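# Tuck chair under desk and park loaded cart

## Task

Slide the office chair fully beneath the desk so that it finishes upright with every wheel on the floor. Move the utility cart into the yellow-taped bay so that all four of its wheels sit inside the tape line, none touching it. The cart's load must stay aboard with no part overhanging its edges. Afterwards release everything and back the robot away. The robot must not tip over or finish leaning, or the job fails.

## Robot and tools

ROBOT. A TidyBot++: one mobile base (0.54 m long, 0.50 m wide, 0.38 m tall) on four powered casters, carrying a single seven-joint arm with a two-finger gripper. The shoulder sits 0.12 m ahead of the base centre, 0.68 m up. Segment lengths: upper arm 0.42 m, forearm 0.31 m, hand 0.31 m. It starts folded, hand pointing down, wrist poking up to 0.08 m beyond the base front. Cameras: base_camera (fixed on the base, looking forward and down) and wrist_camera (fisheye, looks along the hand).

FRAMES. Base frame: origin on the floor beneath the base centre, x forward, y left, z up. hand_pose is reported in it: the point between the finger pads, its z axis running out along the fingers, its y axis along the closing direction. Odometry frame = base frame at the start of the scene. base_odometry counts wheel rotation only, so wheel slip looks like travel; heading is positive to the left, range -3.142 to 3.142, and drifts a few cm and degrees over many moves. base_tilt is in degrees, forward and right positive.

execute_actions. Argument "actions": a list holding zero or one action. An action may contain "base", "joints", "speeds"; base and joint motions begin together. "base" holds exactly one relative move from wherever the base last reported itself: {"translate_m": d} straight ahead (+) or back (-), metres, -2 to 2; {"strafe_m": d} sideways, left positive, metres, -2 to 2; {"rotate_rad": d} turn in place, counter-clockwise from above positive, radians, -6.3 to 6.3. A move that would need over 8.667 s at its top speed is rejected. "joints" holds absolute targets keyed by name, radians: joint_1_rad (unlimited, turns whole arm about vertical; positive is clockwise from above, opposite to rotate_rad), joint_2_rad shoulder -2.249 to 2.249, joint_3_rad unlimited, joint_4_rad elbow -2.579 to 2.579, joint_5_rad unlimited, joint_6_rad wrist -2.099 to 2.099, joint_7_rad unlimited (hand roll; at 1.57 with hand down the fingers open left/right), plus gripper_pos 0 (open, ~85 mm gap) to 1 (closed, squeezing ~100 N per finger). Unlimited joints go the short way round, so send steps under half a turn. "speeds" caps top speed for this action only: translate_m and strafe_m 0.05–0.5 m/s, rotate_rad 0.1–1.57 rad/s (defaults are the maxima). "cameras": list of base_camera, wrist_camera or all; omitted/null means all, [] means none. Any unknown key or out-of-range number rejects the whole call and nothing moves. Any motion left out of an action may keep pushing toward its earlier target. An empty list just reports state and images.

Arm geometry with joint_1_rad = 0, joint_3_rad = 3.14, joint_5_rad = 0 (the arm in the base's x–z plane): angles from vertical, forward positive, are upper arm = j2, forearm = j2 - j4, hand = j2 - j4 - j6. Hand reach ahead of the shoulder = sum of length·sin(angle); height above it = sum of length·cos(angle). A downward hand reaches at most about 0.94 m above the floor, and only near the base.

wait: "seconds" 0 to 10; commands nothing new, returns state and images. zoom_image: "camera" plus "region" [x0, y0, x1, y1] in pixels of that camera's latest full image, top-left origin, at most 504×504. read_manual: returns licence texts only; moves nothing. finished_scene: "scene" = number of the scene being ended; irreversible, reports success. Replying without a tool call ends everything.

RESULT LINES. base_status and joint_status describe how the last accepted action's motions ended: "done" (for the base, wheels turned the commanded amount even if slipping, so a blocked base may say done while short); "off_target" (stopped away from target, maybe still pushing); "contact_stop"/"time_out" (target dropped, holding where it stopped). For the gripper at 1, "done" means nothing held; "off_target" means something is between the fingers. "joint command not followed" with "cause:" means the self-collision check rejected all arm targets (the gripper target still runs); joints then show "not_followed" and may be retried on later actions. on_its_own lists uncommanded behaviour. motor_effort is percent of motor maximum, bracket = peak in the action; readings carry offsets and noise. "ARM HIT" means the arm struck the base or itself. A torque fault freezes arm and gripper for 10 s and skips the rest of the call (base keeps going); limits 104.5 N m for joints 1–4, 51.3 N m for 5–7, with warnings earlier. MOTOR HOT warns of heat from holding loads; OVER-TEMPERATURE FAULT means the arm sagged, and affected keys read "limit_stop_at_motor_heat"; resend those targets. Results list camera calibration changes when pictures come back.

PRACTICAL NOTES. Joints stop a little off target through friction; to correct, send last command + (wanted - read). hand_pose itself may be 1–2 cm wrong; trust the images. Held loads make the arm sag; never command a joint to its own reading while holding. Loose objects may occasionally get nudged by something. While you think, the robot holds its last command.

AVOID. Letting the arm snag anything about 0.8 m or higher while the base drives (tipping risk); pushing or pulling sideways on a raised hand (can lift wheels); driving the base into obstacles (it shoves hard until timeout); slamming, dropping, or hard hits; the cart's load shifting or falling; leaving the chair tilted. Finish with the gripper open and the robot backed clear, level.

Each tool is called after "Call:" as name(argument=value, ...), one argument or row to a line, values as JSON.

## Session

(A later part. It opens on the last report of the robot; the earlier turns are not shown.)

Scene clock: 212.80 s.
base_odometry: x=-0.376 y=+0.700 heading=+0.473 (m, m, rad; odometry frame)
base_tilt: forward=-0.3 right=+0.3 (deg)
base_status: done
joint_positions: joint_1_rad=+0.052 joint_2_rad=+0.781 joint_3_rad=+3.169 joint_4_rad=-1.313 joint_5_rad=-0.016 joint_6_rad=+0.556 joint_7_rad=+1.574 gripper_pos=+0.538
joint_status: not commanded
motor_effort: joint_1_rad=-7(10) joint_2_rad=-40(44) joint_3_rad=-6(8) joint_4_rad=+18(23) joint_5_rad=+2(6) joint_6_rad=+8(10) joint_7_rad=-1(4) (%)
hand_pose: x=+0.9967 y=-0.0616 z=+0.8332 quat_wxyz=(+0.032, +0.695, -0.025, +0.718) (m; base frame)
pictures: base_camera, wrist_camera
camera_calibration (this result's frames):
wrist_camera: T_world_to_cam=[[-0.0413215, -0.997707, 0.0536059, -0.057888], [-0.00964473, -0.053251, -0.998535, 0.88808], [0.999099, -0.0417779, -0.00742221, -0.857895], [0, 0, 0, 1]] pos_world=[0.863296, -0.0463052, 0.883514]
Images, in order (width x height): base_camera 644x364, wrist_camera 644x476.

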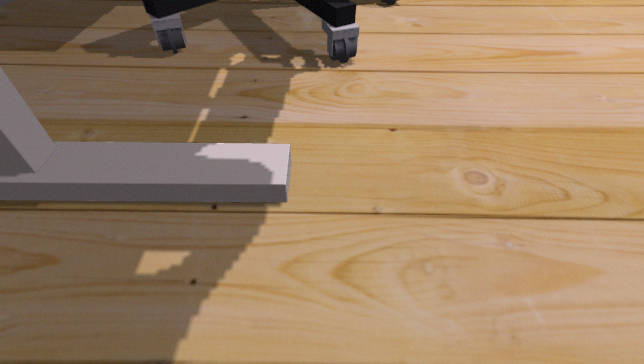

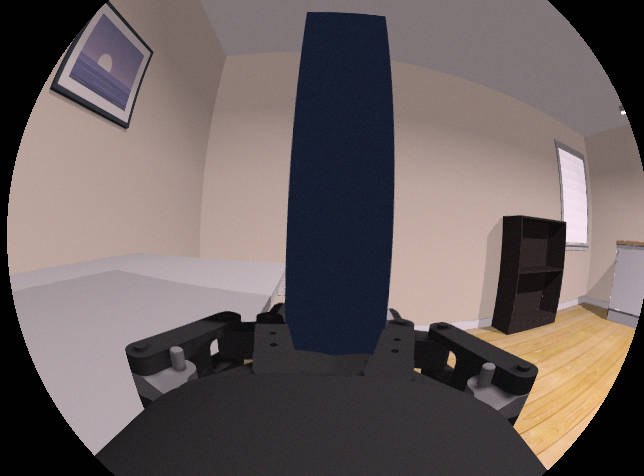

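Call:
execute_actions(
  actions=[
    {"base":{"strafe_m":0.13},"speeds":{"strafe_m":0.06}},
  ],
)

Scene clock: 220.10 s.
base_odometry: x=-0.435 y=+0.816 heading=+0.473 (m, m, rad; odometry frame)
base_tilt: forward=-0.2 right=+0.3 (deg)
base_status: done
joint_positions: joint_1_rad=+0.100 joint_2_rad=+0.781 joint_3_rad=+3.206 joint_4_rad=-1.313 joint_5_rad=-0.043 joint_6_rad=+0.555 joint_7_rad=+1.573 gripper_pos=+0.547
joint_status: not commanded
motor_effort: joint_1_rad=-15(20) joint_2_rad=-44(44) joint_3_rad=-11(13) joint_4_rad=+20(22) joint_5_rad=+5(7) joint_6_rad=+9(10) joint_7_rad=-1(2) (%)
hand_pose: x=+0.9898 y=-0.1266 z=+0.8335 quat_wxyz=(+0.063, +0.693, -0.055, +0.716) (m; base frame)
pictures: base_camera, wrist_camera
camera_calibration (this result's frames):
wrist_camera: T_world_to_cam=[[-0.128019, -0.990249, 0.054938, -0.0373915], [-0.0135792, -0.0536385, -0.998468, 0.88864], [0.991679, -0.128569, -0.00658004, -0.858087], [0, 0, 0, 1]] pos_world=[0.858227, -0.0996852, 0.883686]
Images, in order (width x height): base_camera 644x364, wrist_camera 644x476.

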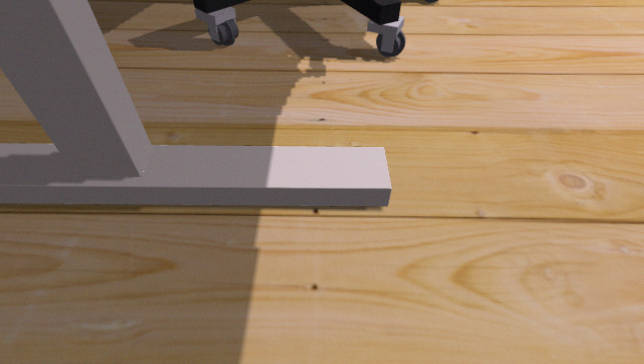

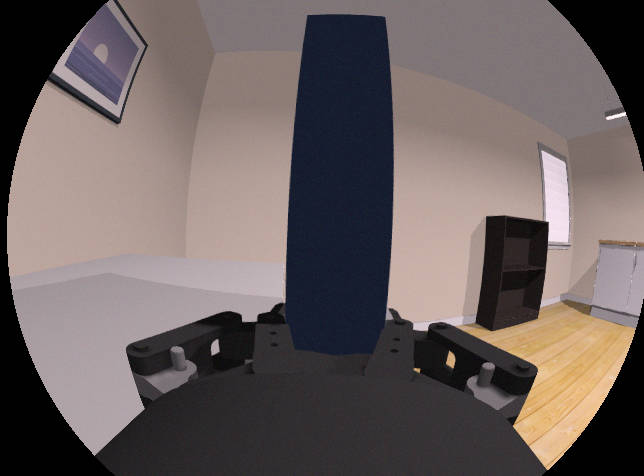

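Call:
execute_actions(
  actions=[
    {"joints":{"gripper_pos":0},"base":{"strafe_m":-0.1},"speeds":{"strafe_m":0.1}},
  ],
  cameras=[],
)

Call:
execute_actions(
  actions=[
    {"base":{"translate_m":-0.12}},
  ],
  cameras=[],
)

Call:
execute_actions(
  actions=[
    {"base":{"strafe_m":-1.05},"joints":{"joint_2_rad":0.5,"joint_4_rad":-2.0,"joint_6_rad":0.93}},
  ],
  cameras=[],
)

Call:
execute_actions(
  actions=[
    {"base":{"translate_m":0.3}},
  ],
  cameras=[],
)

Call:
execute_actions(
  actions=[
    {"base":{"rotate_rad":1.57}},
  ],
  cameras=[],
)

Call:
execute_actions(
  actions=[
    {"base":{"strafe_m":-1.05}},
  ],
)

Scene clock: 228.17 s.
base_odometry: x=-0.390 y=+0.727 heading=+0.473 (m, m, rad; odometry frame)
base_tilt: forward=-0.2 right=+0.3 (deg)
base_status: done
joint_positions: joint_1_rad=+0.017 joint_2_rad=+0.781 joint_3_rad=+3.162 joint_4_rad=-1.311 joint_5_rad=-0.042 joint_6_rad=+0.555 joint_7_rad=+1.573 gripper_pos=+0.000
joint_status: all done
motor_effort: joint_1_rad=+1(15) joint_2_rad=-42(46) joint_3_rad=-1(11) joint_4_rad=+18(20) joint_5_rad=+0(6) joint_6_rad=+8(9) joint_7_rad=+0(2) (%)
hand_pose: x=+0.9985 y=-0.0309 z=+0.8341 quat_wxyz=(+0.012, +0.695, -0.026, +0.719) (m; base frame)
pictures: none
No camera images: the call's "cameras" was empty. Leave "cameras" out to get every camera's image.

Scene clock: 229.50 s.
base_odometry: x=-0.497 y=+0.672 heading=+0.473 (m, m, rad; odometry frame)
base_tilt: forward=-0.3 right=+0.3 (deg)
base_status: done
joint_positions: joint_1_rad=+0.016 joint_2_rad=+0.779 joint_3_rad=+3.162 joint_4_rad=-1.311 joint_5_rad=-0.042 joint_6_rad=+0.555 joint_7_rad=+1.573 gripper_pos=+0.000
joint_status: not commanded
motor_effort: joint_1_rad=+1(3) joint_2_rad=-42(45) joint_3_rad=-1(1) joint_4_rad=+18(21) joint_5_rad=+0(0) joint_6_rad=+8(9) joint_7_rad=+0(0) (%)
hand_pose: x=+0.9982 y=-0.0301 z=+0.8359 quat_wxyz=(+0.011, +0.694, -0.025, +0.719) (m; base frame)
pictures: none
No camera images: the call's "cameras" was empty. Leave "cameras" out to get every camera's image.

Scene clock: 232.97 s.
base_odometry: x=-0.019 y=-0.263 heading=+0.473 (m, m, rad; odometry frame)
base_tilt: forward=-0.2 right=+0.3 (deg)
base_status: done
joint_positions: joint_1_rad=+0.011 joint_2_rad=+0.512 joint_3_rad=+3.159 joint_4_rad=-1.983 joint_5_rad=-0.041 joint_6_rad=+0.888 joint_7_rad=+1.573 gripper_pos=+0.000
joint_status: all done
motor_effort: joint_1_rad=+1(5) joint_2_rad=-31(43) joint_3_rad=+0(2) joint_4_rad=+15(19) joint_5_rad=+0(1) joint_6_rad=+9(9) joint_7_rad=+0(0) (%)
hand_pose: x=+0.8250 y=-0.0266 z=+0.7864 quat_wxyz=(+0.016, +0.719, -0.026, +0.694) (m; base frame)
pictures: none
No camera images: the call's "cameras" was empty. Leave "cameras" out to get every camera's image.

Scene clock: 234.87 s.
base_odometry: x=+0.249 y=-0.126 heading=+0.472 (m, m, rad; odometry frame)
base_tilt: forward=-0.3 right=+0.3 (deg)
base_status: done
joint_positions: joint_1_rad=+0.011 joint_2_rad=+0.508 joint_3_rad=+3.159 joint_4_rad=-1.986 joint_5_rad=-0.041 joint_6_rad=+0.889 joint_7_rad=+1.573 gripper_pos=+0.000
joint_status: not commanded
motor_effort: joint_1_rad=+1(1) joint_2_rad=-31(33) joint_3_rad=+0(1) joint_4_rad=+14(16) joint_5_rad=+0(1) joint_6_rad=+8(9) joint_7_rad=+0(0) (%)
hand_pose: x=+0.8240 y=-0.0266 z=+0.7880 quat_wxyz=(+0.016, +0.719, -0.026, +0.695) (m; base frame)
pictures: none
No camera images: the call's "cameras" was empty. Leave "cameras" out to get every camera's image.

Scene clock: 237.40 s.
base_odometry: x=+0.249 y=-0.126 heading=+2.042 (m, m, rad; odometry frame)
base_tilt: forward=-0.3 right=+0.3 (deg)
base_status: done
joint_positions: joint_1_rad=+0.002 joint_2_rad=+0.508 joint_3_rad=+3.146 joint_4_rad=-1.986 joint_5_rad=-0.036 joint_6_rad=+0.890 joint_7_rad=+1.573 gripper_pos=+0.000
joint_status: not commanded
motor_effort: joint_1_rad=+1(6) joint_2_rad=-31(33) joint_3_rad=-1(3) joint_4_rad=+15(14) joint_5_rad=+0(1) joint_6_rad=+8(9) joint_7_rad=+0(0) (%)
hand_pose: x=+0.8243 y=-0.0114 z=+0.7881 quat_wxyz=(+0.006, +0.719, -0.019, +0.695) (m; base frame)
pictures: none
No camera images: the call's "cameras" was empty. Leave "cameras" out to get every camera's image.

Scene clock: 240.87 s.
base_odometry: x=+1.184 y=+0.351 heading=+2.043 (m, m, rad; odometry frame)
base_tilt: forward=-0.3 right=+0.3 (deg)
base_status: done
joint_positions: joint_1_rad=+0.009 joint_2_rad=+0.508 joint_3_rad=+3.146 joint_4_rad=-1.986 joint_5_rad=-0.036 joint_6_rad=+0.890 joint_7_rad=+1.573 gripper_pos=+0.000
joint_status: not commanded
motor_effort: joint_1_rad=+1(5) joint_2_rad=-31(32) joint_3_rad=-1(2) joint_4_rad=+15(15) joint_5_rad=+0(1) joint_6_rad=+8(9) joint_7_rad=+0(0) (%)
hand_pose: x=+0.8242 y=-0.0161 z=+0.7881 quat_wxyz=(+0.008, +0.719, -0.021, +0.695) (m; base frame)
pictures: base_camera, wrist_camera
camera_calibration (this result's frames):
wrist_camera: T_world_to_cam=[[0.000456251, -0.999689, 0.0249451, -0.0291005], [-0.0725266, -0.0249125, -0.997055, 0.894933], [0.997366, -0.00135428, -0.0725154, -0.630649], [0, 0, 0, 1]] pos_world=[0.693908, -0.00765048, 0.847292]
Images, in order (width x height): base_camera 644x364, wrist_camera 644x476.

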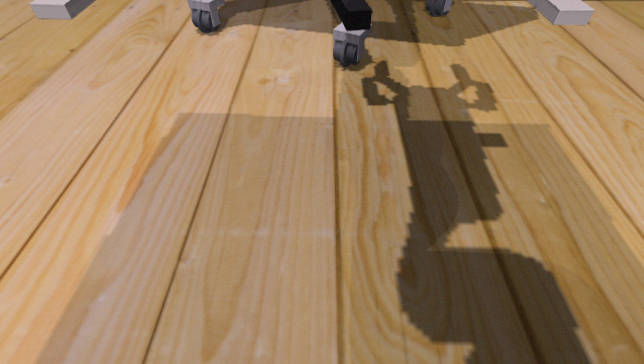

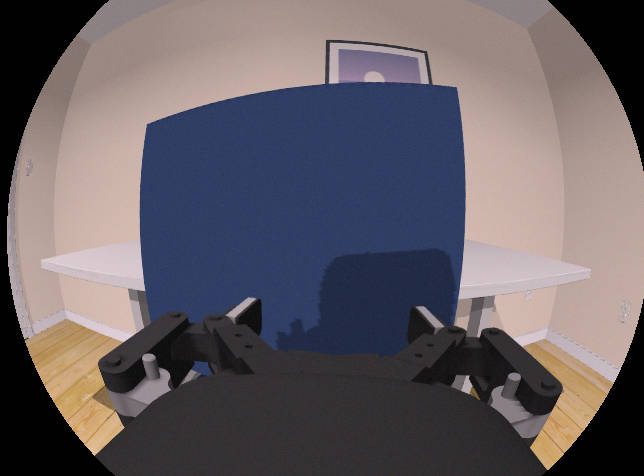

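Call:
execute_actions(
  actions=[
    {"base":{"translate_m":0.22},"speeds":{"translate_m":0.08}},
  ],
)

Call:
execute_actions(
  actions=[
    {"base":{"translate_m":0.03},"speeds":{"translate_m":0.05}},
  ],
)

Scene clock: 245.90 s.
base_odometry: x=+1.084 y=+0.547 heading=+2.043 (m, m, rad; odometry frame)
base_tilt: forward=-0.3 right=+0.3 (deg)
base_status: done
joint_positions: joint_1_rad=+0.036 joint_2_rad=+0.469 joint_3_rad=+3.165 joint_4_rad=-2.050 joint_5_rad=-0.035 joint_6_rad=+0.898 joint_7_rad=+1.572 gripper_pos=+0.000
joint_status: not commanded
motor_effort: joint_1_rad=-4(7) joint_2_rad=-23(32) joint_3_rad=-4(7) joint_4_rad=+23(30) joint_5_rad=+2(4) joint_6_rad=+8(9) joint_7_rad=+0(0) (%)
hand_pose: x=+0.8023 y=-0.0445 z=+0.7860 quat_wxyz=(+0.026, +0.724, -0.033, +0.689) (m; base frame)
pictures: base_camera, wrist_camera
camera_calibration (this result's frames):
wrist_camera: T_world_to_cam=[[-0.0420642, -0.998554, 0.033488, -0.0300068], [-0.0902411, -0.0295835, -0.99548, 0.903311], [0.995031, -0.0448961, -0.0888662, -0.596164], [0, 0, 0, 1]] pos_world=[0.673455, -0.0300058, 0.847254]
Images, in order (width x height): base_camera 644x364, wrist_camera 644x476.

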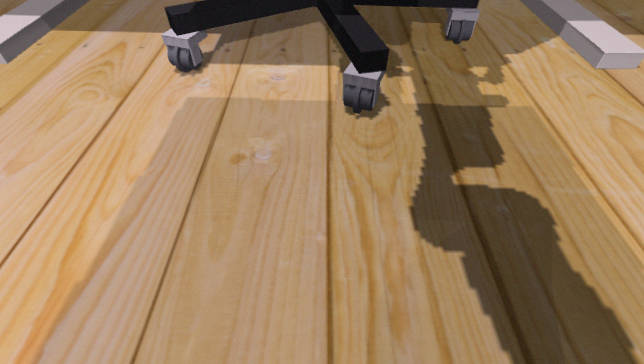

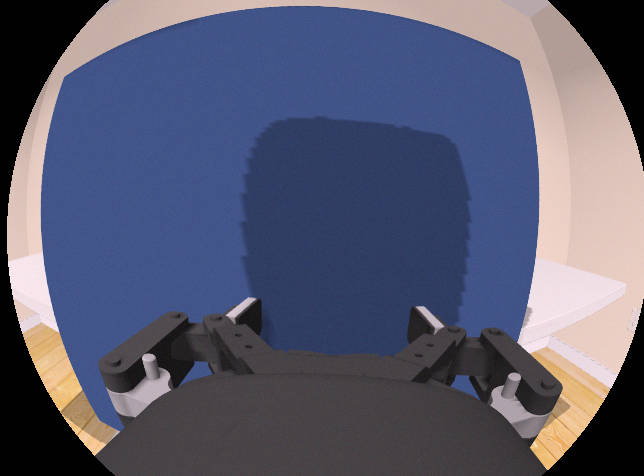

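Scene clock: 247.03 s.
base_odometry: x=+1.071 y=+0.573 heading=+2.043 (m, m, rad; odometry frame)
base_tilt: forward=-0.3 right=+0.3 (deg)
base_status: done
joint_positions: joint_1_rad=+0.036 joint_2_rad=+0.413 joint_3_rad=+3.165 joint_4_rad=-2.131 joint_5_rad=-0.035 joint_6_rad=+0.902 joint_7_rad=+1.572 gripper_pos=+0.000
joint_status: not commanded
motor_effort: joint_1_rad=-5(6) joint_2_rad=-12(24) joint_3_rad=-4(5) joint_4_rad=+36(40) joint_5_rad=+1(2) joint_6_rad=+7(9) joint_7_rad=+0(0) (%)
hand_pose: x=+0.7741 y=-0.0439 z=+0.7850 quat_wxyz=(+0.026, +0.731, -0.035, +0.681) (m; base frame)
pictures: base_camera, wrist_camera
camera_calibration (this result's frames):
wrist_camera: T_world_to_cam=[[-0.0428688, -0.998566, 0.0320607, -0.0287884], [-0.11139, -0.0271131, -0.993407, 0.91469], [0.992852, -0.0461574, -0.110068, -0.549913], [0, 0, 0, 1]] pos_world=[0.646636, -0.0293296, 0.849055]
Images, in order (width x height): base_camera 644x364, wrist_camera 644x476.

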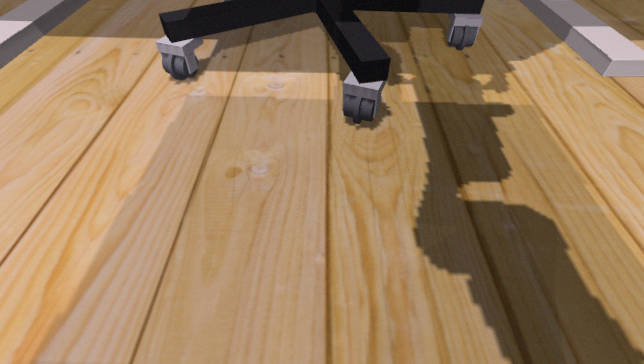

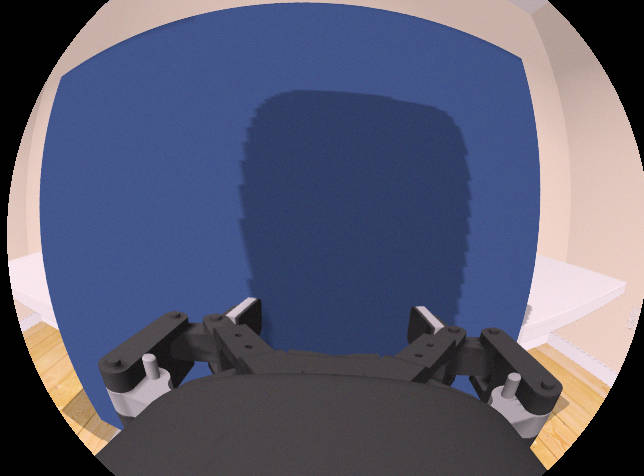

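Call:
execute_actions(
  actions=[
    {"base":{"translate_m":-0.8},"joints":{"joint_1_rad":-0.9}},
  ],
)

Scene clock: 250.83 s.
base_odometry: x=+1.435 y=-0.140 heading=+2.043 (m, m, rad; odometry frame)
base_tilt: forward=-0.3 right=+0.2 (deg)
base_status: done
joint_positions: joint_1_rad=-0.900 joint_2_rad=+0.508 joint_3_rad=+3.156 joint_4_rad=-1.992 joint_5_rad=-0.035 joint_6_rad=+0.903 joint_7_rad=+1.572 gripper_pos=+0.000
joint_status: all done
motor_effort: joint_1_rad=+1(9) joint_2_rad=-31(34) joint_3_rad=-1(7) joint_4_rad=+14(36) joint_5_rad=+0(4) joint_6_rad=+9(9) joint_7_rad=+0(1) (%)
hand_pose: x=+0.5686 y=+0.5419 z=+0.7894 quat_wxyz=(-0.295, +0.653, +0.295, +0.632) (m; base frame)
pictures: base_camera, wrist_camera
camera_calibration (this result's frames):
wrist_camera: T_world_to_cam=[[0.783499, -0.620641, 0.0305627, -0.126255], [-0.0165074, -0.0699552, -0.997414, 0.884479], [0.621174, 0.780968, -0.065055, -0.590736], [0, 0, 0, 1]] pos_world=[0.480471, 0.44486, 0.84762]
Images, in order (width x height): base_camera 644x364, wrist_camera 644x476.

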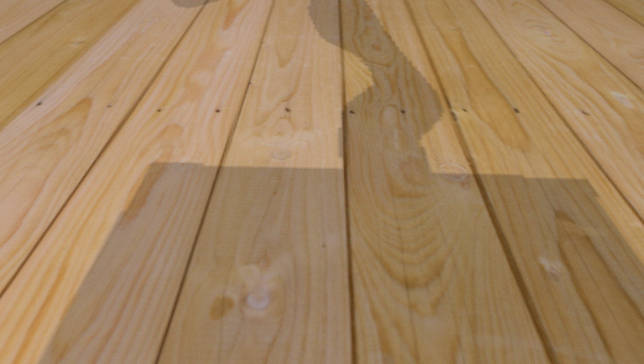

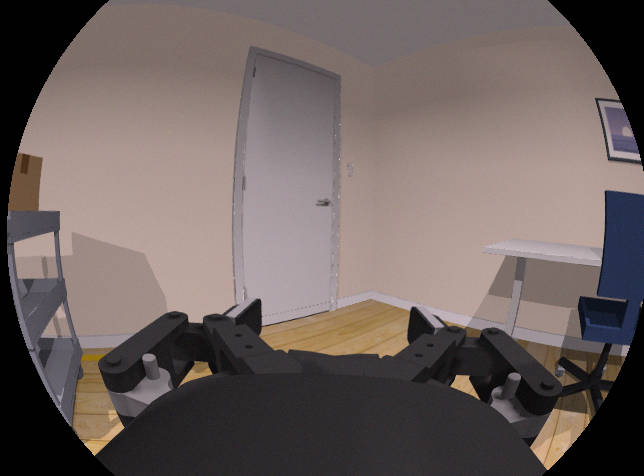

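Call:
finished_scene(
  scene=2,
)

The scene is finished: the task was done.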